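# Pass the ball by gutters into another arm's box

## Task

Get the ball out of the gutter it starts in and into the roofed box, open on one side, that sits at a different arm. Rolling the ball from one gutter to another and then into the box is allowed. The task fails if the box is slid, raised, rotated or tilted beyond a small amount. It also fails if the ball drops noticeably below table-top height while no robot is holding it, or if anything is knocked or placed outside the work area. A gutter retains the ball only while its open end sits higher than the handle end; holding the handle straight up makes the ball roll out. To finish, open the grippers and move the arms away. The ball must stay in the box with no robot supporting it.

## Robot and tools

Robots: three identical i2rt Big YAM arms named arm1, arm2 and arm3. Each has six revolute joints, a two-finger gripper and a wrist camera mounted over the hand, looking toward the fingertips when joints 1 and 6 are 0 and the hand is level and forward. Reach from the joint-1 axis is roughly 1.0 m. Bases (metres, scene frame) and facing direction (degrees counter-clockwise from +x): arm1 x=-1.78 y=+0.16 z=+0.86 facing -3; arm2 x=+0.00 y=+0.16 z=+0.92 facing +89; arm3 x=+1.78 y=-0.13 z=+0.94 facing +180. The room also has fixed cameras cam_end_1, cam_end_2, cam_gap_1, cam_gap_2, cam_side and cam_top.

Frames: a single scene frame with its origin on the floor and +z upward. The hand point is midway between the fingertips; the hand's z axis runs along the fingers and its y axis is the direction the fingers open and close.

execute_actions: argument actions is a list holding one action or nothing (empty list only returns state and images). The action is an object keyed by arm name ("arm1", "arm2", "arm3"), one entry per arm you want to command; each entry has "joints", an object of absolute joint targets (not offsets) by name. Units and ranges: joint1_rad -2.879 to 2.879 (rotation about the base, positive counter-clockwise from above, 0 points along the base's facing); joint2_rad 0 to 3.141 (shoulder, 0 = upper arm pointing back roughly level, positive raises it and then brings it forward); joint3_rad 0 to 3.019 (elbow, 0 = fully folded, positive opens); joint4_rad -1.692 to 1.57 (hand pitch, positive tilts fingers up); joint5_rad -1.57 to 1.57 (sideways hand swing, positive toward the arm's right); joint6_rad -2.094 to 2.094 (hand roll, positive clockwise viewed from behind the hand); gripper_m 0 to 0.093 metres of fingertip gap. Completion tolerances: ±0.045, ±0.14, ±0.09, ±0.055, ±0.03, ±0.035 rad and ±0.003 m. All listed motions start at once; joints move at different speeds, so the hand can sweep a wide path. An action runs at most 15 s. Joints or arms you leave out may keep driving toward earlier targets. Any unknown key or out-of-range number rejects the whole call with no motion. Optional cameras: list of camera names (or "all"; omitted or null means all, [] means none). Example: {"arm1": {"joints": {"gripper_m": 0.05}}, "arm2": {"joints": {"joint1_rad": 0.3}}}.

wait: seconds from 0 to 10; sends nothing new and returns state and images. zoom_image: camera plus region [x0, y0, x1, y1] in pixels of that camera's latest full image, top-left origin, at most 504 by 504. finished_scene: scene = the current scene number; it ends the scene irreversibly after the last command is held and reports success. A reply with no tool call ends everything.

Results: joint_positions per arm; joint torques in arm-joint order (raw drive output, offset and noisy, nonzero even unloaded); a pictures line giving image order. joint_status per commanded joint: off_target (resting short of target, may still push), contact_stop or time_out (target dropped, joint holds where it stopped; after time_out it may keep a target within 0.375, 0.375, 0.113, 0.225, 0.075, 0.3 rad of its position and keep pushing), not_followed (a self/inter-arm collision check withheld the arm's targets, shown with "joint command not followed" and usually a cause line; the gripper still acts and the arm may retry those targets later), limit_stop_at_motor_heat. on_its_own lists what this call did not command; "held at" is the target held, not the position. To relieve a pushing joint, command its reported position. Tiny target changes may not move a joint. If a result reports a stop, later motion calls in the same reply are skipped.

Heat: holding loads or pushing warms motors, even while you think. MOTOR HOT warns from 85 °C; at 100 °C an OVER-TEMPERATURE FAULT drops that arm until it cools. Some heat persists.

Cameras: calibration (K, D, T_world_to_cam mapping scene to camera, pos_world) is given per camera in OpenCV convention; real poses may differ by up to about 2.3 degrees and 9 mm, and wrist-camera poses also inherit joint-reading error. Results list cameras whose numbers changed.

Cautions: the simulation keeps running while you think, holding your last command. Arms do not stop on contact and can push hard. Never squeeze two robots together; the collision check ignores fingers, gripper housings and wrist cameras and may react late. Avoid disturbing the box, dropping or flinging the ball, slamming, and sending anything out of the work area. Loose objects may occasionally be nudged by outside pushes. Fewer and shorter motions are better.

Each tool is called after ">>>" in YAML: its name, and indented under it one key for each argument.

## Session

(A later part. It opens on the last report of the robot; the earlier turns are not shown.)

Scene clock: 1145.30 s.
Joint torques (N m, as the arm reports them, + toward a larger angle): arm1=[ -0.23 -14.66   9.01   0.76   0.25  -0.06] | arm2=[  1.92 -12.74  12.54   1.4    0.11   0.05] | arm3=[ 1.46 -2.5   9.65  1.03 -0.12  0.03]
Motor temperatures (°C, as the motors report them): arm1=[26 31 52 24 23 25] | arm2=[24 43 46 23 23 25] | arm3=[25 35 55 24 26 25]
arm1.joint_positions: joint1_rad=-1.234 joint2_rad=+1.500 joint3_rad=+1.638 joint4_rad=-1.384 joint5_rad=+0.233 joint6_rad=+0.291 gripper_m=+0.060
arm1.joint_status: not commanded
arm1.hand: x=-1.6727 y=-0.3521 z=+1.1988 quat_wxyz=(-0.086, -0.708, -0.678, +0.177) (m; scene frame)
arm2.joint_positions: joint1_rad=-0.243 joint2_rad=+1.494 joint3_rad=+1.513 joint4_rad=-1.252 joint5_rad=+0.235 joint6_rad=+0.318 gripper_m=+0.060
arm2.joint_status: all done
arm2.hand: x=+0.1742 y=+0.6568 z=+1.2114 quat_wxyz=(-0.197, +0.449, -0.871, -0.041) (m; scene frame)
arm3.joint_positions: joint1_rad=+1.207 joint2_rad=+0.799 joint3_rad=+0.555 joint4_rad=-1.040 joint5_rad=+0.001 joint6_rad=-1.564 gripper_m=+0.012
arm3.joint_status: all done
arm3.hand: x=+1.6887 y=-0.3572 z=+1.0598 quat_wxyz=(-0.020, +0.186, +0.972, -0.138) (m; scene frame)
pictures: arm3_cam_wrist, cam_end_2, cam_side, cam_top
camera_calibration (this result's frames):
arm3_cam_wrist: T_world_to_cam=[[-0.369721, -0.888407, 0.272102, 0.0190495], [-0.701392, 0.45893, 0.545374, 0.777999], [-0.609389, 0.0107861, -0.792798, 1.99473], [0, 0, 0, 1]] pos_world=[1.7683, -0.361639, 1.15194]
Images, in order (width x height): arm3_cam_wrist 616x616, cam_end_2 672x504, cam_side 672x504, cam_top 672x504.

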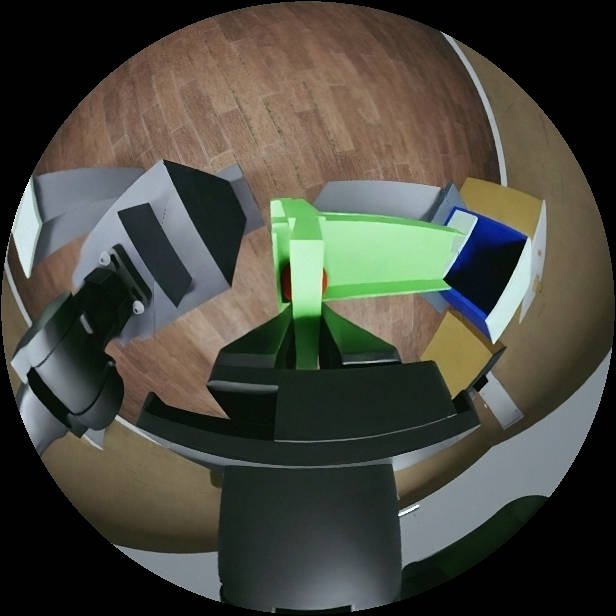

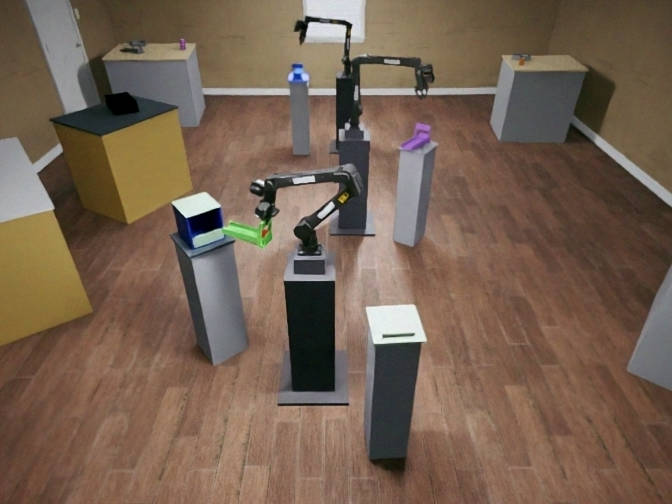

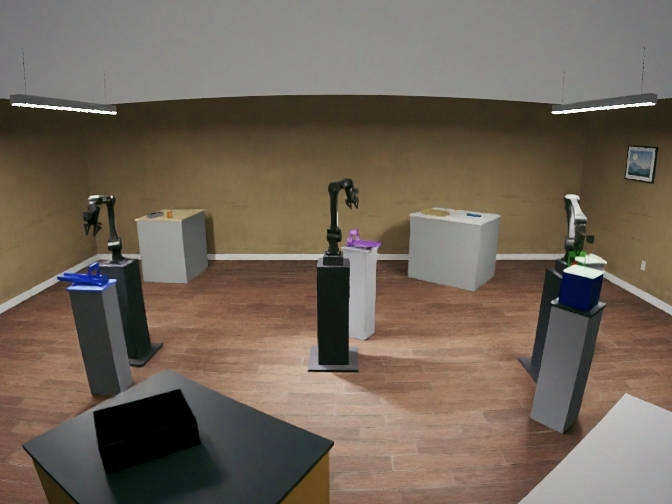

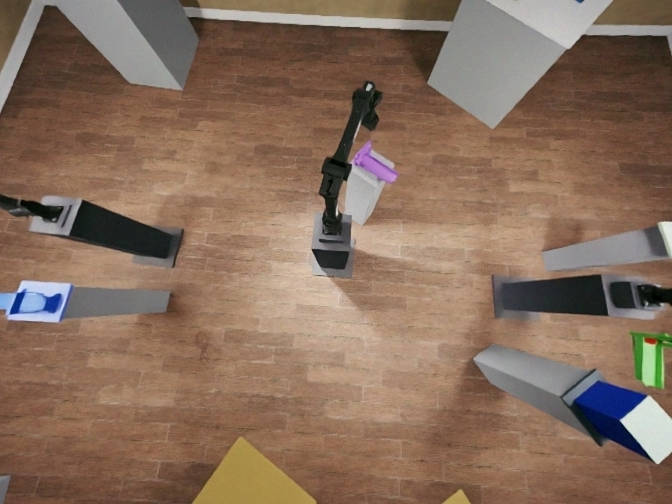

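>>> execute_actions:
  actions:
    - {"arm3":{"joints":{"joint1_rad":1.188,"joint2_rad":1.0,"joint3_rad":0.79,"joint4_rad":-1.05}}}
  cameras: ["arm3_cam_wrist","cam_end_2"]

>>> zoom_image:
  camera: "cam_end_2"
  region: [160, 170, 300, 270]

>>> zoom_image:
  camera: "arm3_cam_wrist"
  region: [380, 160, 560, 360]

Scene clock: 1226.07 s.
Joint torques (N m, as the arm reports them, + toward a larger angle): arm1=[ -0.29 -14.59   9.     0.8    0.25  -0.07] | arm2=[  1.93 -12.76  12.48   1.47   0.11   0.05] | arm3=[-0.8  -5.87 11.5   0.76 -0.07 -0.03]
Motor temperatures (°C, as the motors report them): arm1=[26 31 52 24 23 25] | arm2=[24 40 48 23 23 25] | arm3=[25 33 56 24 26 25]
arm1.joint_positions: joint1_rad=-1.234 joint2_rad=+1.500 joint3_rad=+1.638 joint4_rad=-1.384 joint5_rad=+0.233 joint6_rad=+0.291 gripper_m=+0.060
arm1.joint_status: not commanded
arm1.hand: x=-1.6727 y=-0.3521 z=+1.1988 quat_wxyz=(-0.086, -0.708, -0.678, +0.177) (m; scene frame)
arm2.joint_positions: joint1_rad=-0.243 joint2_rad=+1.494 joint3_rad=+1.513 joint4_rad=-1.252 joint5_rad=+0.235 joint6_rad=+0.318 gripper_m=+0.060
arm2.joint_status: not commanded
arm2.hand: x=+0.1742 y=+0.6568 z=+1.2114 quat_wxyz=(-0.197, +0.449, -0.871, -0.041) (m; scene frame)
arm3.joint_positions: joint1_rad=+1.200 joint2_rad=+1.009 joint3_rad=+0.740 joint4_rad=-1.054 joint5_rad=+0.001 joint6_rad=-1.564 gripper_m=+0.012
arm3.joint_status: all done
arm3.hand: x=+1.6652 y=-0.4119 z=+1.0853 quat_wxyz=(-0.017, +0.190, +0.974, -0.119) (m; scene frame)
pictures: arm3_cam_wrist, cam_end_2
camera_calibration (this result's frames):
arm3_cam_wrist: T_world_to_cam=[[-0.378399, -0.895566, 0.23404, 0.00765595], [-0.70669, 0.442805, 0.551827, 0.767873], [-0.597832, 0.043417, -0.800445, 2.00369], [0, 0, 0, 1]] pos_world=[1.74341, -0.420155, 1.17832]
Images, in order (width x height): arm3_cam_wrist 616x616, cam_end_2 672x504.

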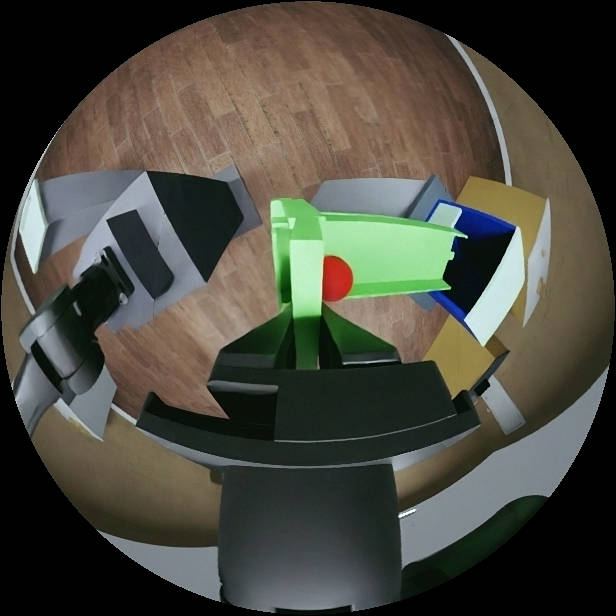

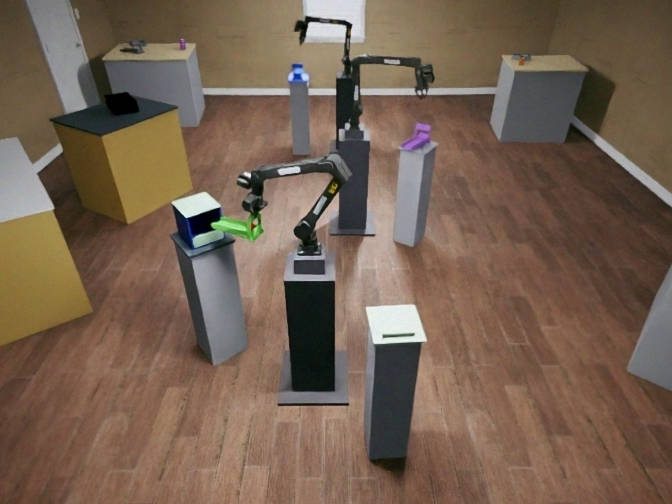

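Region (160, 170, 300, 270) of cam_end_2's 672x504 image, scaled by 3.600, with more detail than that image has; it fills the top 360 rows of this view, and the rest is white.

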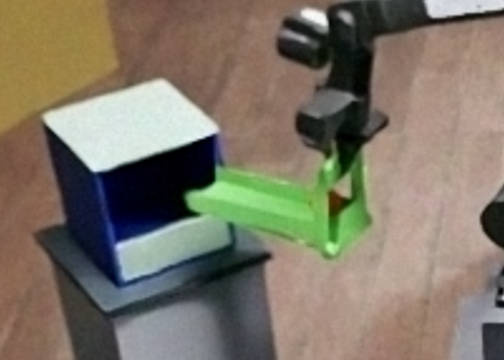

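Region (380, 160, 560, 360) of arm3_cam_wrist's 616x616 image, scaled by 2.520, with more detail than that image has; it fills the left 454 columns of this view, and the rest is white.

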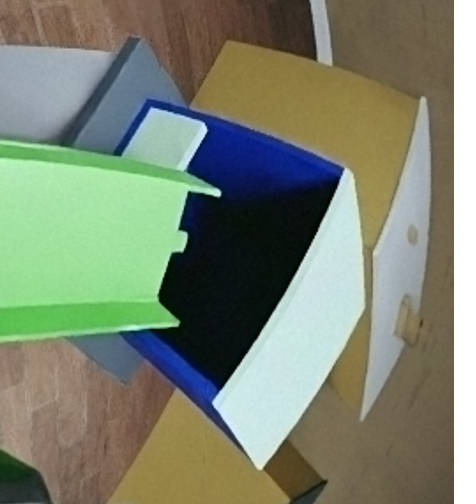

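>>> execute_actions:
  actions: []
  cameras: ["arm3_cam_wrist"]

Scene clock: 1232.47 s.
Joint torques (N m, as the arm reports them, + toward a larger angle): arm1=[ -0.19 -14.54   9.04   0.82   0.24  -0.06] | arm2=[  1.86 -12.77  12.45   1.49   0.11   0.05] | arm3=[-1.04 -5.52 11.47  0.68 -0.08  0.04]
Motor temperatures (°C, as the motors report them): arm1=[26 30 52 24 23 25] | arm2=[24 40 48 23 23 25] | arm3=[25 33 57 24 26 25]
arm1.joint_positions: joint1_rad=-1.234 joint2_rad=+1.500 joint3_rad=+1.638 joint4_rad=-1.384 joint5_rad=+0.233 joint6_rad=+0.291 gripper_m=+0.060
arm1.joint_status: not commanded
arm1.hand: x=-1.6727 y=-0.3521 z=+1.1988 quat_wxyz=(-0.086, -0.708, -0.678, +0.177) (m; scene frame)
arm2.joint_positions: joint1_rad=-0.243 joint2_rad=+1.494 joint3_rad=+1.513 joint4_rad=-1.252 joint5_rad=+0.235 joint6_rad=+0.318 gripper_m=+0.060
arm2.joint_status: not commanded
arm2.hand: x=+0.1742 y=+0.6568 z=+1.2114 quat_wxyz=(-0.197, +0.449, -0.871, -0.041) (m; scene frame)
arm3.joint_positions: joint1_rad=+1.200 joint2_rad=+1.009 joint3_rad=+0.740 joint4_rad=-1.054 joint5_rad=+0.001 joint6_rad=-1.564 gripper_m=+0.012
arm3.joint_status: all done
arm3.hand: x=+1.6652 y=-0.4119 z=+1.0853 quat_wxyz=(-0.017, +0.190, +0.974, -0.119) (m; scene frame)
pictures: arm3_cam_wrist
camera_calibration (this result's frames):
arm3_cam_wrist: T_world_to_cam=[[-0.378399, -0.895566, 0.23404, 0.00765595], [-0.70669, 0.442805, 0.551827, 0.767873], [-0.597832, 0.043417, -0.800445, 2.00369], [0, 0, 0, 1]] pos_world=[1.74341, -0.420155, 1.17832]
Images, in order (width x height): arm3_cam_wrist 616x616.

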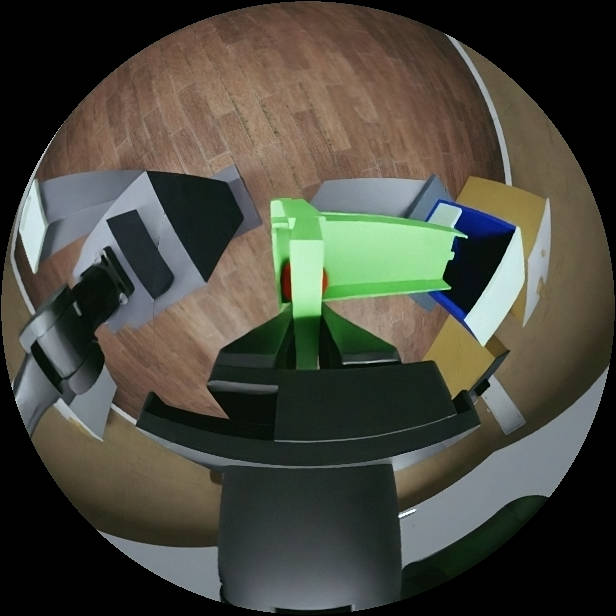

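>>> execute_actions:
  actions:
    - {"arm3":{"joints":{"joint2_rad":1.185,"joint3_rad":0.95,"joint4_rad":-1.045}}}
  cameras: ["arm3_cam_wrist","cam_end_2"]

>>> zoom_image:
  camera: "cam_end_2"
  region: [160, 170, 300, 270]

Scene clock: 1260.70 s.
Joint torques (N m, as the arm reports them, + toward a larger angle): arm1=[ -0.15 -14.38   9.     0.78   0.24  -0.07] | arm2=[  1.98 -12.73  12.47   1.49   0.11   0.05] | arm3=[-1.58 -7.84 11.81  0.71 -0.06  0.  ]
Motor temperatures (°C, as the motors report them): arm1=[26 30 52 24 23 25] | arm2=[24 40 48 23 23 25] | arm3=[25 33 59 24 26 25]
arm1.joint_positions: joint1_rad=-1.234 joint2_rad=+1.500 joint3_rad=+1.638 joint4_rad=-1.384 joint5_rad=+0.233 joint6_rad=+0.291 gripper_m=+0.060
arm1.joint_status: not commanded
arm1.hand: x=-1.6727 y=-0.3521 z=+1.1988 quat_wxyz=(-0.086, -0.708, -0.678, +0.177) (m; scene frame)
arm2.joint_positions: joint1_rad=-0.243 joint2_rad=+1.494 joint3_rad=+1.513 joint4_rad=-1.252 joint5_rad=+0.235 joint6_rad=+0.318 gripper_m=+0.060
arm2.joint_status: not commanded
arm2.hand: x=+0.1742 y=+0.6568 z=+1.2114 quat_wxyz=(-0.197, +0.449, -0.871, -0.041) (m; scene frame)
arm3.joint_positions: joint1_rad=+1.200 joint2_rad=+1.194 joint3_rad=+0.898 joint4_rad=-1.052 joint5_rad=+0.001 joint6_rad=-1.564 gripper_m=+0.012
arm3.joint_status: all done
arm3.hand: x=+1.6433 y=-0.4672 z=+1.0942 quat_wxyz=(-0.015, +0.190, +0.976, -0.107) (m; scene frame)
pictures: arm3_cam_wrist, cam_end_2
camera_calibration (this result's frames):
arm3_cam_wrist: T_world_to_cam=[[-0.38015, -0.900713, 0.210245, -0.0257015], [-0.711774, 0.430043, 0.555375, 0.770451], [-0.590647, 0.0614788, -0.804585, 2.00124], [0, 0, 0, 1]] pos_world=[1.72064, -0.47751, 1.18768]
Images, in order (width x height): arm3_cam_wrist 616x616, cam_end_2 672x504.

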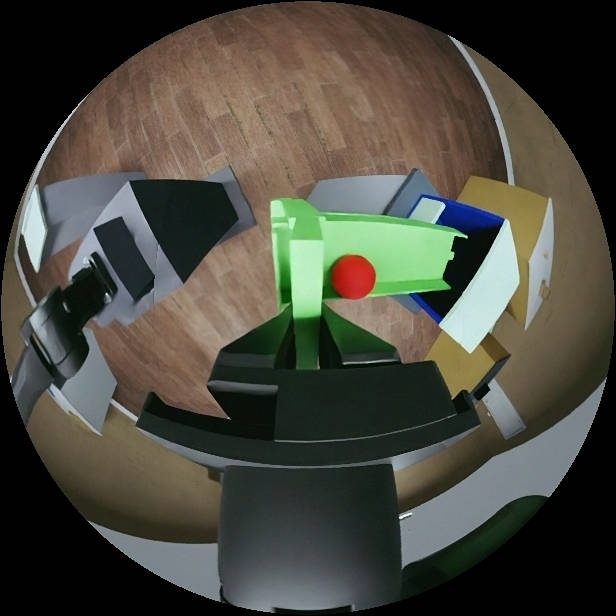

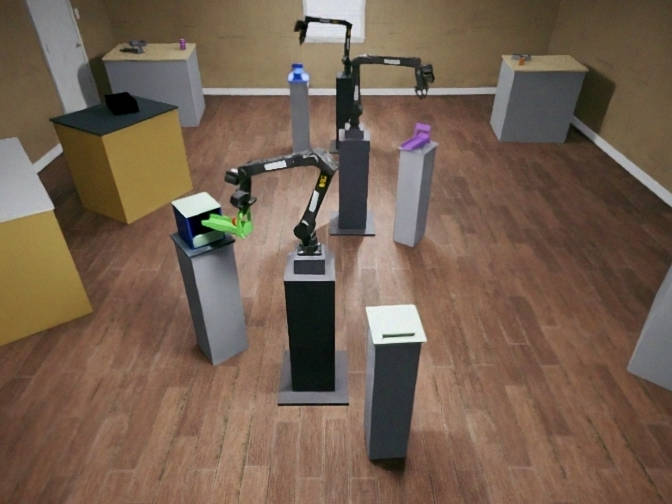

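Region (160, 170, 300, 270) of cam_end_2's 672x504 image, scaled by 3.600, with more detail than that image has; it fills the top 360 rows of this view, and the rest is white.

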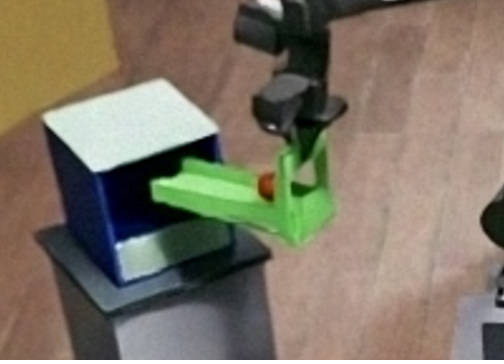

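>>> execute_actions:
  actions: []
  cameras: ["arm3_cam_wrist"]

>>> zoom_image:
  camera: "arm3_cam_wrist"
  region: [380, 160, 560, 360]

Scene clock: 1266.43 s.
Joint torques (N m, as the arm reports them, + toward a larger angle): arm1=[ -0.24 -14.55   8.99   0.77   0.25  -0.07] | arm2=[  1.93 -12.76  12.46   1.48   0.11   0.05] | arm3=[-2.22 -8.41 11.75  0.86 -0.04 -0.07]
Motor temperatures (°C, as the motors report them): arm1=[26 30 53 24 23 25] | arm2=[24 40 48 23 23 25] | arm3=[25 33 60 24 26 25]
arm1.joint_positions: joint1_rad=-1.234 joint2_rad=+1.500 joint3_rad=+1.638 joint4_rad=-1.384 joint5_rad=+0.233 joint6_rad=+0.291 gripper_m=+0.060
arm1.joint_status: not commanded
arm1.hand: x=-1.6727 y=-0.3521 z=+1.1988 quat_wxyz=(-0.086, -0.708, -0.678, +0.177) (m; scene frame)
arm2.joint_positions: joint1_rad=-0.243 joint2_rad=+1.494 joint3_rad=+1.513 joint4_rad=-1.252 joint5_rad=+0.235 joint6_rad=+0.318 gripper_m=+0.060
arm2.joint_status: not commanded
arm2.hand: x=+0.1742 y=+0.6568 z=+1.2114 quat_wxyz=(-0.197, +0.449, -0.871, -0.041) (m; scene frame)
arm3.joint_positions: joint1_rad=+1.200 joint2_rad=+1.194 joint3_rad=+0.898 joint4_rad=-1.052 joint5_rad=+0.001 joint6_rad=-1.564 gripper_m=+0.012
arm3.joint_status: all done
arm3.hand: x=+1.6433 y=-0.4672 z=+1.0942 quat_wxyz=(-0.015, +0.190, +0.976, -0.107) (m; scene frame)
pictures: arm3_cam_wrist
camera_calibration (this result's frames):
arm3_cam_wrist: T_world_to_cam=[[-0.38015, -0.900713, 0.210245, -0.0257015], [-0.711774, 0.430043, 0.555375, 0.770451], [-0.590647, 0.0614788, -0.804585, 2.00124], [0, 0, 0, 1]] pos_world=[1.72064, -0.47751, 1.18768]
Images, in order (width x height): arm3_cam_wrist 616x616.

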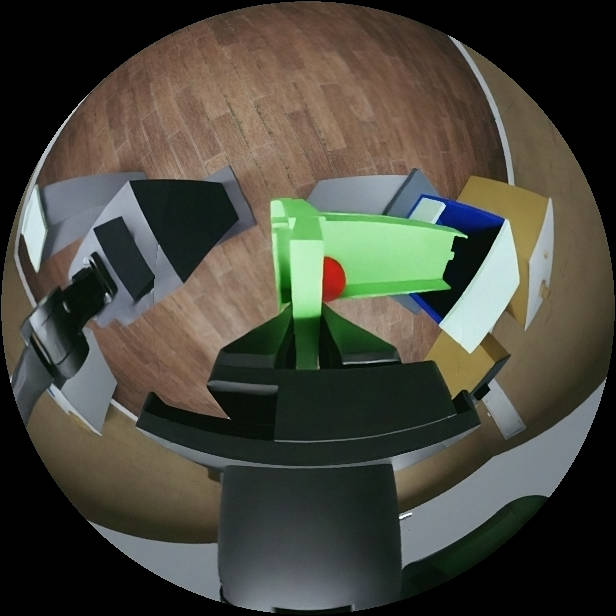

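Region (380, 160, 560, 360) of arm3_cam_wrist's 616x616 image, scaled by 2.520, with more detail than that image has; it fills the left 454 columns of this view, and the rest is white.

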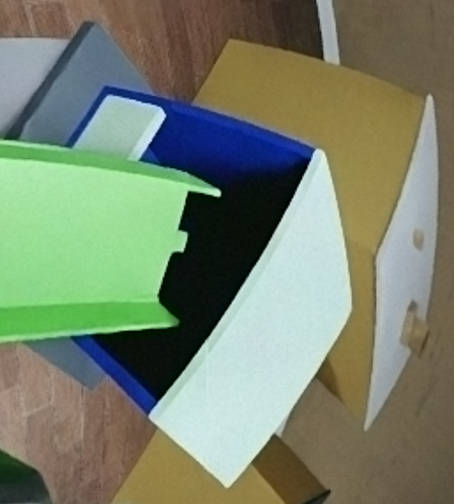

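>>> execute_actions:
  actions:
    - {"arm3":{"joints":{"joint2_rad":1.36,"joint3_rad":1.117,"joint4_rad":-1.04}}}
  cameras: ["arm3_cam_wrist","cam_end_2"]

>>> zoom_image:
  camera: "cam_end_2"
  region: [160, 170, 300, 270]

Scene clock: 1290.43 s.
Joint torques (N m, as the arm reports them, + toward a larger angle): arm1=[ -0.17 -14.61   9.01   0.79   0.26  -0.06] | arm2=[  1.94 -12.69  12.48   1.48   0.11   0.05] | arm3=[ -0.7  -11.74  11.82   0.82  -0.1   -0.05]
Motor temperatures (°C, as the motors report them): arm1=[26 30 53 24 23 25] | arm2=[24 39 48 23 23 25] | arm3=[25 33 60 24 26 25]
arm1.joint_positions: joint1_rad=-1.234 joint2_rad=+1.500 joint3_rad=+1.638 joint4_rad=-1.384 joint5_rad=+0.233 joint6_rad=+0.291 gripper_m=+0.060
arm1.joint_status: not commanded
arm1.hand: x=-1.6727 y=-0.3521 z=+1.1988 quat_wxyz=(-0.086, -0.708, -0.678, +0.177) (m; scene frame)
arm2.joint_positions: joint1_rad=-0.243 joint2_rad=+1.494 joint3_rad=+1.513 joint4_rad=-1.252 joint5_rad=+0.235 joint6_rad=+0.318 gripper_m=+0.060
arm2.joint_status: not commanded
arm2.hand: x=+0.1742 y=+0.6568 z=+1.2114 quat_wxyz=(-0.197, +0.449, -0.871, -0.041) (m; scene frame)
arm3.joint_positions: joint1_rad=+1.200 joint2_rad=+1.371 joint3_rad=+1.063 joint4_rad=-1.047 joint5_rad=+0.001 joint6_rad=-1.564 gripper_m=+0.012
arm3.joint_status: all done
arm3.hand: x=+1.6196 y=-0.5272 z=+1.0963 quat_wxyz=(-0.014, +0.190, +0.976, -0.104) (m; scene frame)
pictures: arm3_cam_wrist, cam_end_2
camera_calibration (this result's frames):
arm3_cam_wrist: T_world_to_cam=[[-0.380652, -0.90221, 0.202782, -0.0809776], [-0.713368, 0.426038, 0.556414, 0.777518], [-0.588396, 0.0671422, -0.805781, 1.99327], [0, 0, 0, 1]] pos_world=[1.69666, -0.538144, 1.18994]
Images, in order (width x height): arm3_cam_wrist 616x616, cam_end_2 672x504.

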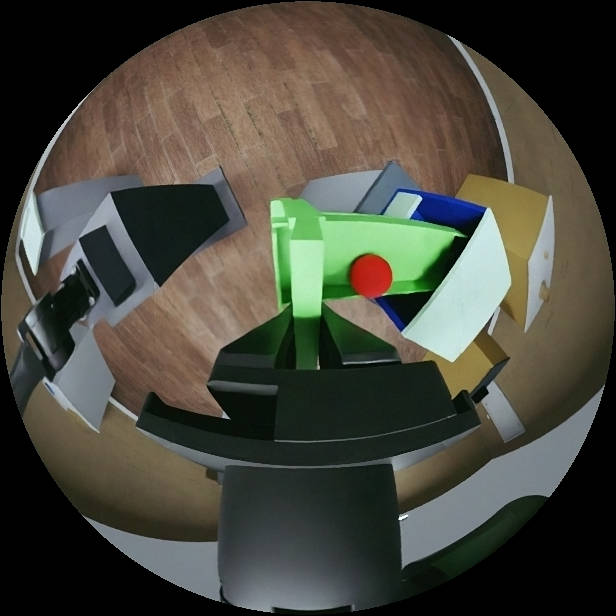

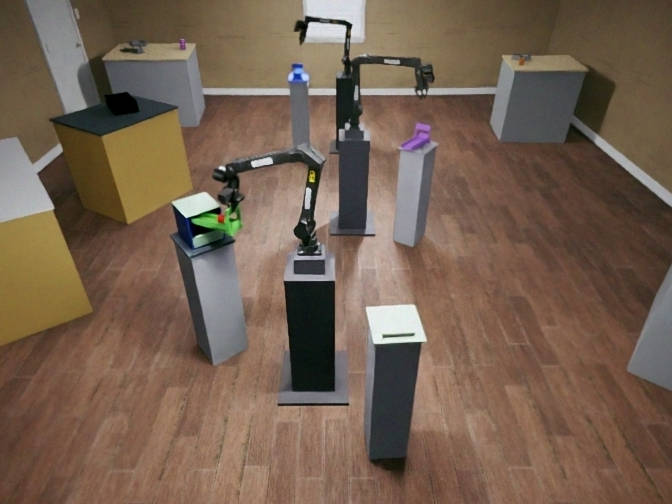

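Region (160, 170, 300, 270) of cam_end_2's 672x504 image, scaled by 3.600, with more detail than that image has; it fills the top 360 rows of this view, and the rest is white.

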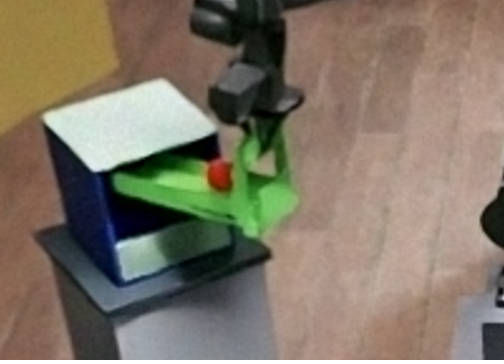

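>>> execute_actions:
  actions:
    - {"arm3":{"joints":{"joint4_rad":-1.165}}}
  cameras: ["arm3_cam_wrist","cam_end_2"]

>>> execute_actions:
  actions: []
  cameras: ["arm3_cam_wrist","cam_end_2"]

>>> zoom_image:
  camera: "cam_end_2"
  region: [160, 170, 300, 270]

Scene clock: 1297.63 s.
Joint torques (N m, as the arm reports them, + toward a larger angle): arm1=[ -0.21 -14.64   9.02   0.76   0.24  -0.07] | arm2=[  1.92 -12.7   12.44   1.47   0.12   0.05] | arm3=[ -1.36 -12.47  11.72   0.09   0.    -0.06]
Motor temperatures (°C, as the motors report them): arm1=[26 30 53 24 23 25] | arm2=[24 39 48 23 23 25] | arm3=[25 33 60 24 26 25]
arm1.joint_positions: joint1_rad=-1.234 joint2_rad=+1.500 joint3_rad=+1.638 joint4_rad=-1.384 joint5_rad=+0.233 joint6_rad=+0.291 gripper_m=+0.060
arm1.joint_status: not commanded
arm1.hand: x=-1.6727 y=-0.3521 z=+1.1988 quat_wxyz=(-0.086, -0.708, -0.678, +0.177) (m; scene frame)
arm2.joint_positions: joint1_rad=-0.243 joint2_rad=+1.494 joint3_rad=+1.513 joint4_rad=-1.252 joint5_rad=+0.235 joint6_rad=+0.318 gripper_m=+0.060
arm2.joint_status: not commanded
arm2.hand: x=+0.1742 y=+0.6568 z=+1.2114 quat_wxyz=(-0.197, +0.449, -0.871, -0.041) (m; scene frame)
arm3.joint_positions: joint1_rad=+1.200 joint2_rad=+1.371 joint3_rad=+1.063 joint4_rad=-1.159 joint5_rad=+0.001 joint6_rad=-1.564 gripper_m=+0.012
arm3.joint_status: all done
arm3.hand: x=+1.6296 y=-0.5018 z=+1.0921 quat_wxyz=(-0.004, +0.191, +0.980, -0.049) (m; scene frame)
pictures: arm3_cam_wrist, cam_end_2
camera_calibration (this result's frames):
arm3_cam_wrist: T_world_to_cam=[[-0.385601, -0.918073, 0.0919486, 0.0676917], [-0.737048, 0.366443, 0.567873, 0.772395], [-0.555042, 0.151202, -0.817965, 1.99525], [0, 0, 0, 1]] pos_world=[1.70284, -0.522579, 1.1872]
Images, in order (width x height): arm3_cam_wrist 616x616, cam_end_2 672x504.

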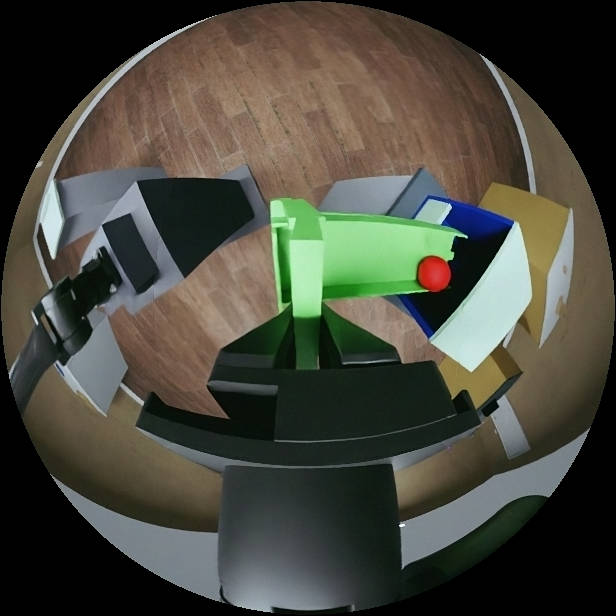

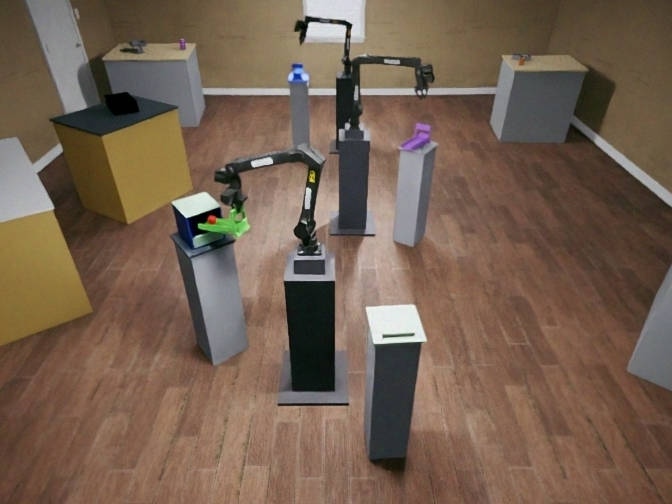

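Scene clock: 1297.63 s.
Joint torques (N m, as the arm reports them, + toward a larger angle): arm1=[ -0.21 -14.64   9.02   0.76   0.24  -0.07] | arm2=[  1.92 -12.7   12.44   1.47   0.12   0.05] | arm3=[ -1.36 -12.47  11.72   0.09   0.    -0.06]
Motor temperatures (°C, as the motors report them): arm1=[26 30 53 24 23 25] | arm2=[24 39 48 23 23 25] | arm3=[25 33 60 24 26 25]
arm1.joint_positions: joint1_rad=-1.234 joint2_rad=+1.500 joint3_rad=+1.638 joint4_rad=-1.384 joint5_rad=+0.233 joint6_rad=+0.291 gripper_m=+0.060
arm1.joint_status: not commanded
arm1.hand: x=-1.6727 y=-0.3521 z=+1.1988 quat_wxyz=(-0.086, -0.708, -0.678, +0.177) (m; scene frame)
arm2.joint_positions: joint1_rad=-0.243 joint2_rad=+1.494 joint3_rad=+1.513 joint4_rad=-1.252 joint5_rad=+0.235 joint6_rad=+0.318 gripper_m=+0.060
arm2.joint_status: not commanded
arm2.hand: x=+0.1742 y=+0.6568 z=+1.2114 quat_wxyz=(-0.197, +0.449, -0.871, -0.041) (m; scene frame)
arm3.joint_positions: joint1_rad=+1.200 joint2_rad=+1.371 joint3_rad=+1.063 joint4_rad=-1.159 joint5_rad=+0.001 joint6_rad=-1.564 gripper_m=+0.012
arm3.joint_status: all done
arm3.hand: x=+1.6296 y=-0.5018 z=+1.0921 quat_wxyz=(-0.004, +0.191, +0.980, -0.049) (m; scene frame)
pictures: arm3_cam_wrist, cam_end_2
camera_calibration (this result's frames):
arm3_cam_wrist: T_world_to_cam=[[-0.385601, -0.918073, 0.0919486, 0.0676917], [-0.737048, 0.366443, 0.567873, 0.772395], [-0.555042, 0.151202, -0.817965, 1.99525], [0, 0, 0, 1]] pos_world=[1.70284, -0.522579, 1.1872]
Images, in order (width x height): arm3_cam_wrist 616x616, cam_end_2 672x504.

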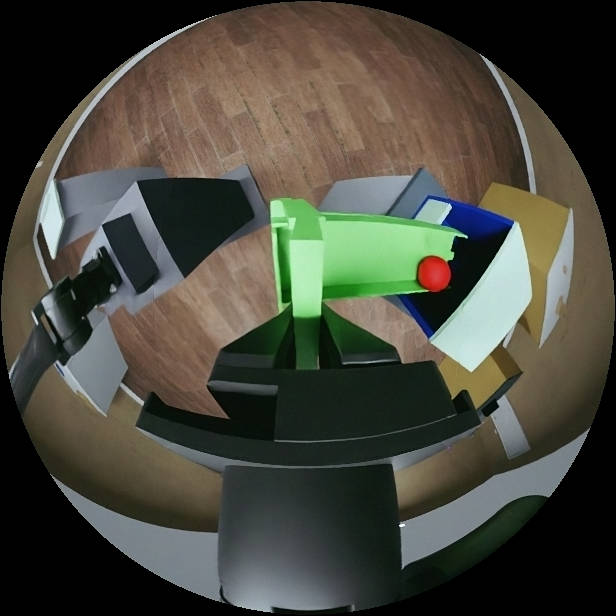

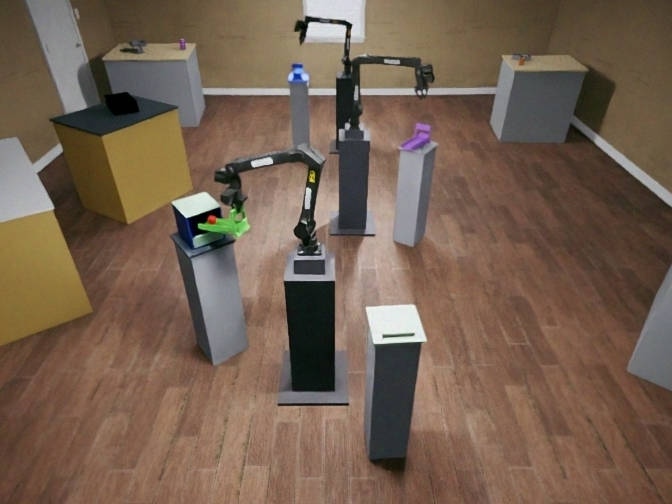

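Region (160, 170, 300, 270) of cam_end_2's 672x504 image, scaled by 3.600, with more detail than that image has; it fills the top 360 rows of this view, and the rest is white.

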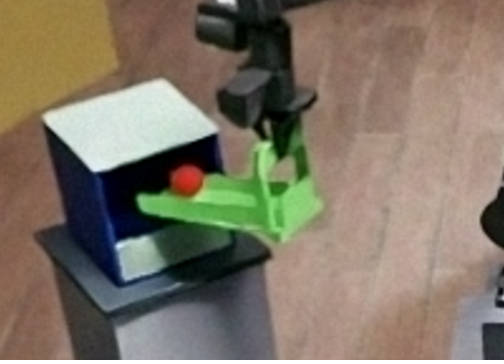

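>>> wait:
  seconds: 1

Scene clock: 1300.53 s.
Joint torques (N m, as the arm reports them, + toward a larger angle): arm1=[ -0.23 -14.59   8.98   0.78   0.24  -0.06] | arm2=[  1.87 -12.78  12.46   1.48   0.12   0.05] | arm3=[ -0.61 -11.96  11.78   0.05  -0.04   0.01]
Motor temperatures (°C, as the motors report them): arm1=[26 30 53 24 23 25] | arm2=[24 39 48 23 23 25] | arm3=[25 33 60 24 26 25]
arm1.joint_positions: joint1_rad=-1.234 joint2_rad=+1.500 joint3_rad=+1.638 joint4_rad=-1.384 joint5_rad=+0.233 joint6_rad=+0.291 gripper_m=+0.060
arm1.joint_status: not commanded
arm1.hand: x=-1.6727 y=-0.3521 z=+1.1988 quat_wxyz=(-0.086, -0.708, -0.678, +0.177) (m; scene frame)
arm2.joint_positions: joint1_rad=-0.243 joint2_rad=+1.494 joint3_rad=+1.513 joint4_rad=-1.252 joint5_rad=+0.235 joint6_rad=+0.318 gripper_m=+0.060
arm2.joint_status: not commanded
arm2.hand: x=+0.1742 y=+0.6568 z=+1.2114 quat_wxyz=(-0.197, +0.449, -0.871, -0.041) (m; scene frame)
arm3.joint_positions: joint1_rad=+1.200 joint2_rad=+1.371 joint3_rad=+1.063 joint4_rad=-1.159 joint5_rad=+0.001 joint6_rad=-1.564 gripper_m=+0.012
arm3.joint_status: all done
arm3.hand: x=+1.6296 y=-0.5018 z=+1.0921 quat_wxyz=(-0.004, +0.191, +0.980, -0.048) (m; scene frame)
wait: 1.00 s; at rest from the start
pictures: arm1_cam_wrist, arm2_cam_wrist, arm3_cam_wrist, cam_end_1, cam_end_2, cam_gap_1, cam_gap_2, cam_side, cam_top
camera_calibration (this result's frames):
arm1_cam_wrist: T_world_to_cam=[[-0.989591, 0.065316, 0.128232, -1.78793], [0.0934926, 0.969202, 0.227829, 0.231381], [-0.109402, 0.237446, -0.96522, 1.18632], [0, 0, 0, 1]] pos_world=[-1.66116, -0.389162, 1.32161]
arm2_cam_wrist: T_world_to_cam=[[0.801239, -0.590831, 0.0945227, 0.134411], [-0.595686, -0.772789, 0.218986, 0.35326], [-0.0563378, -0.231766, -0.971139, 1.46343], [0, 0, 0, 1]] pos_world=[0.185182, 0.691582, 1.33113]
arm3_cam_wrist: T_world_to_cam=[[-0.38561, -0.918107, 0.0915689, 0.0681977], [-0.737129, 0.366239, 0.567899, 0.772394], [-0.554928, 0.15149, -0.817989, 1.99524], [0, 0, 0, 1]] pos_world=[1.70287, -0.522526, 1.18719]
Images, in order (width x height): arm1_cam_wrist 616x616, arm2_cam_wrist 616x616, arm3_cam_wrist 616x616, cam_end_1 672x504, cam_end_2 672x504, cam_gap_1 672x504, cam_gap_2 672x504, cam_side 672x504, cam_top 672x504.

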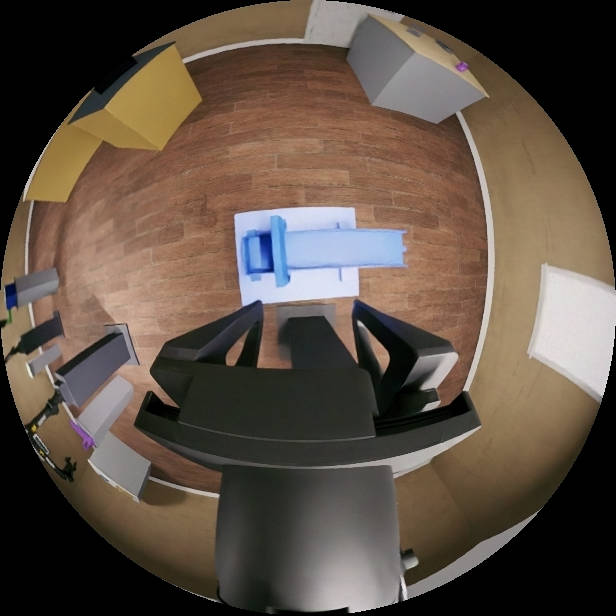

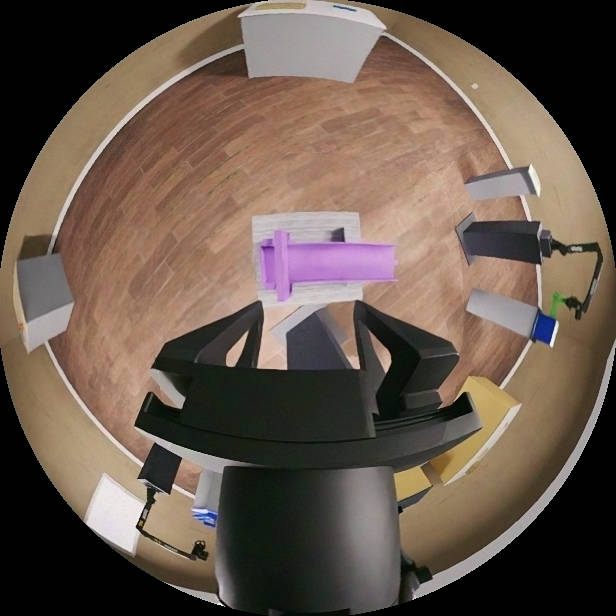

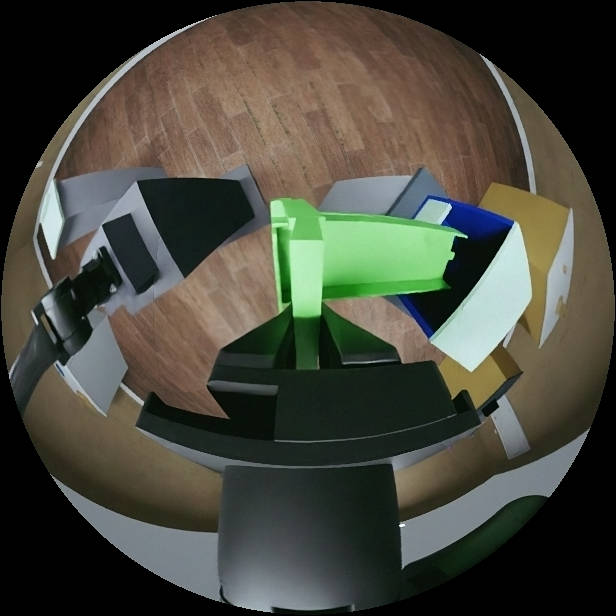

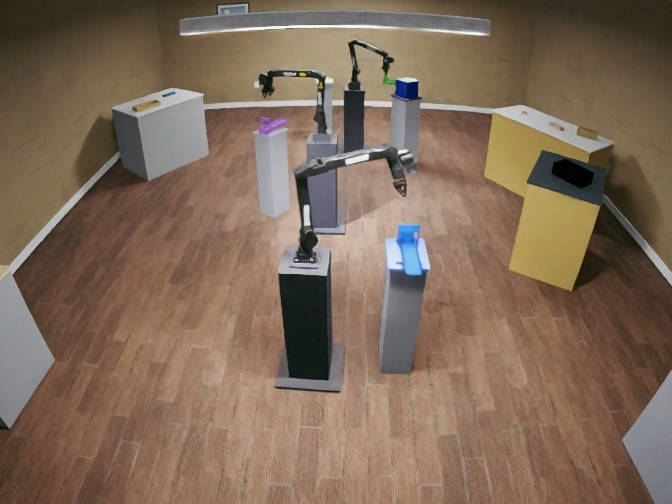

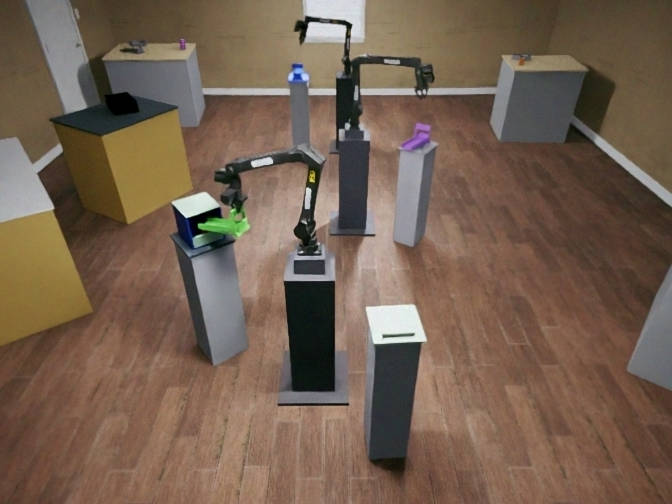

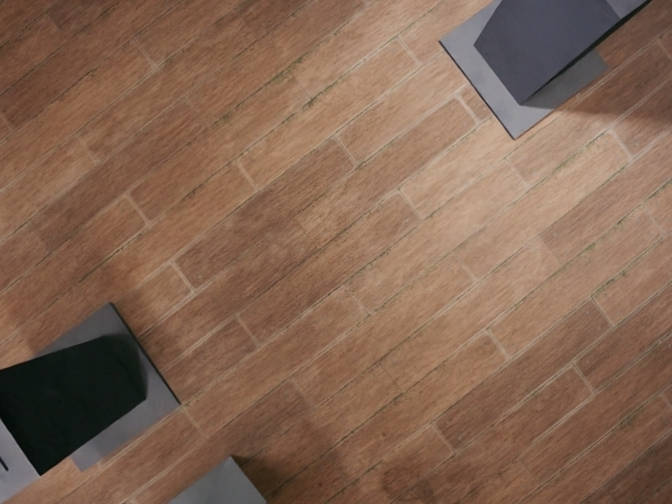

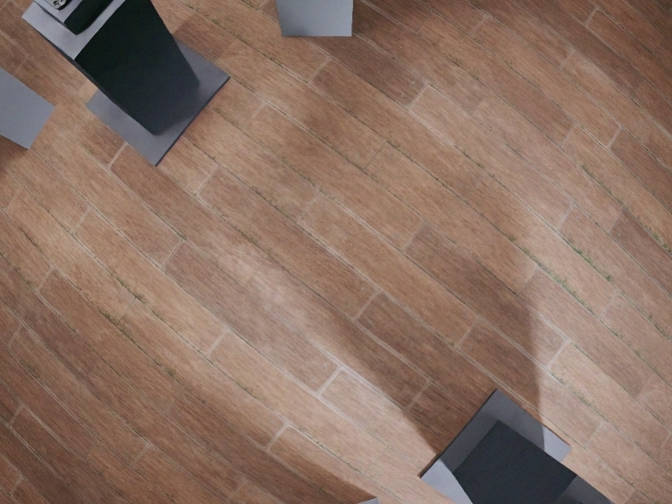

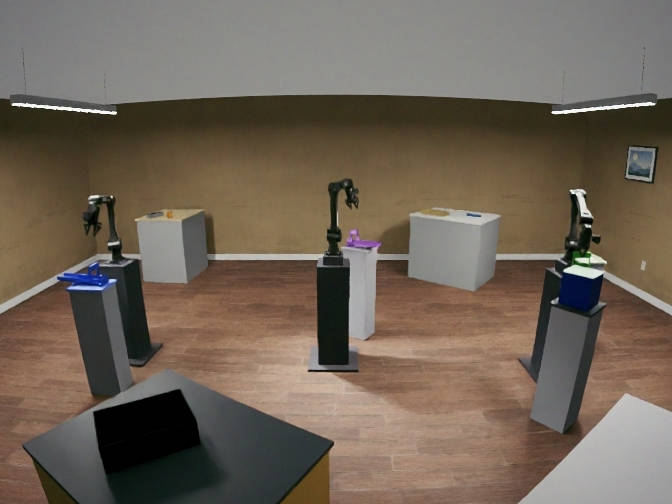

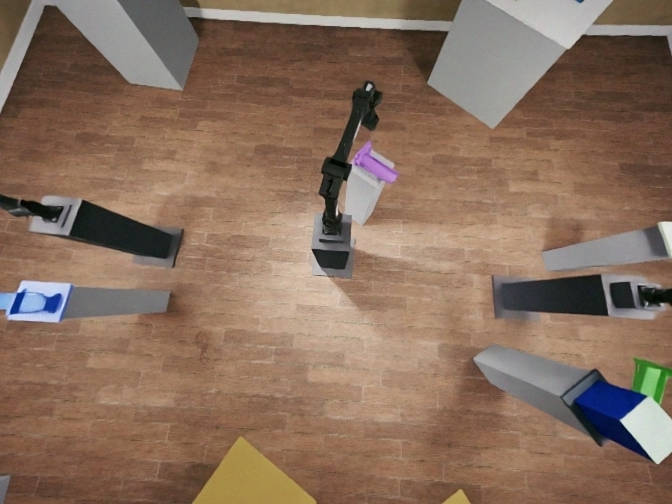

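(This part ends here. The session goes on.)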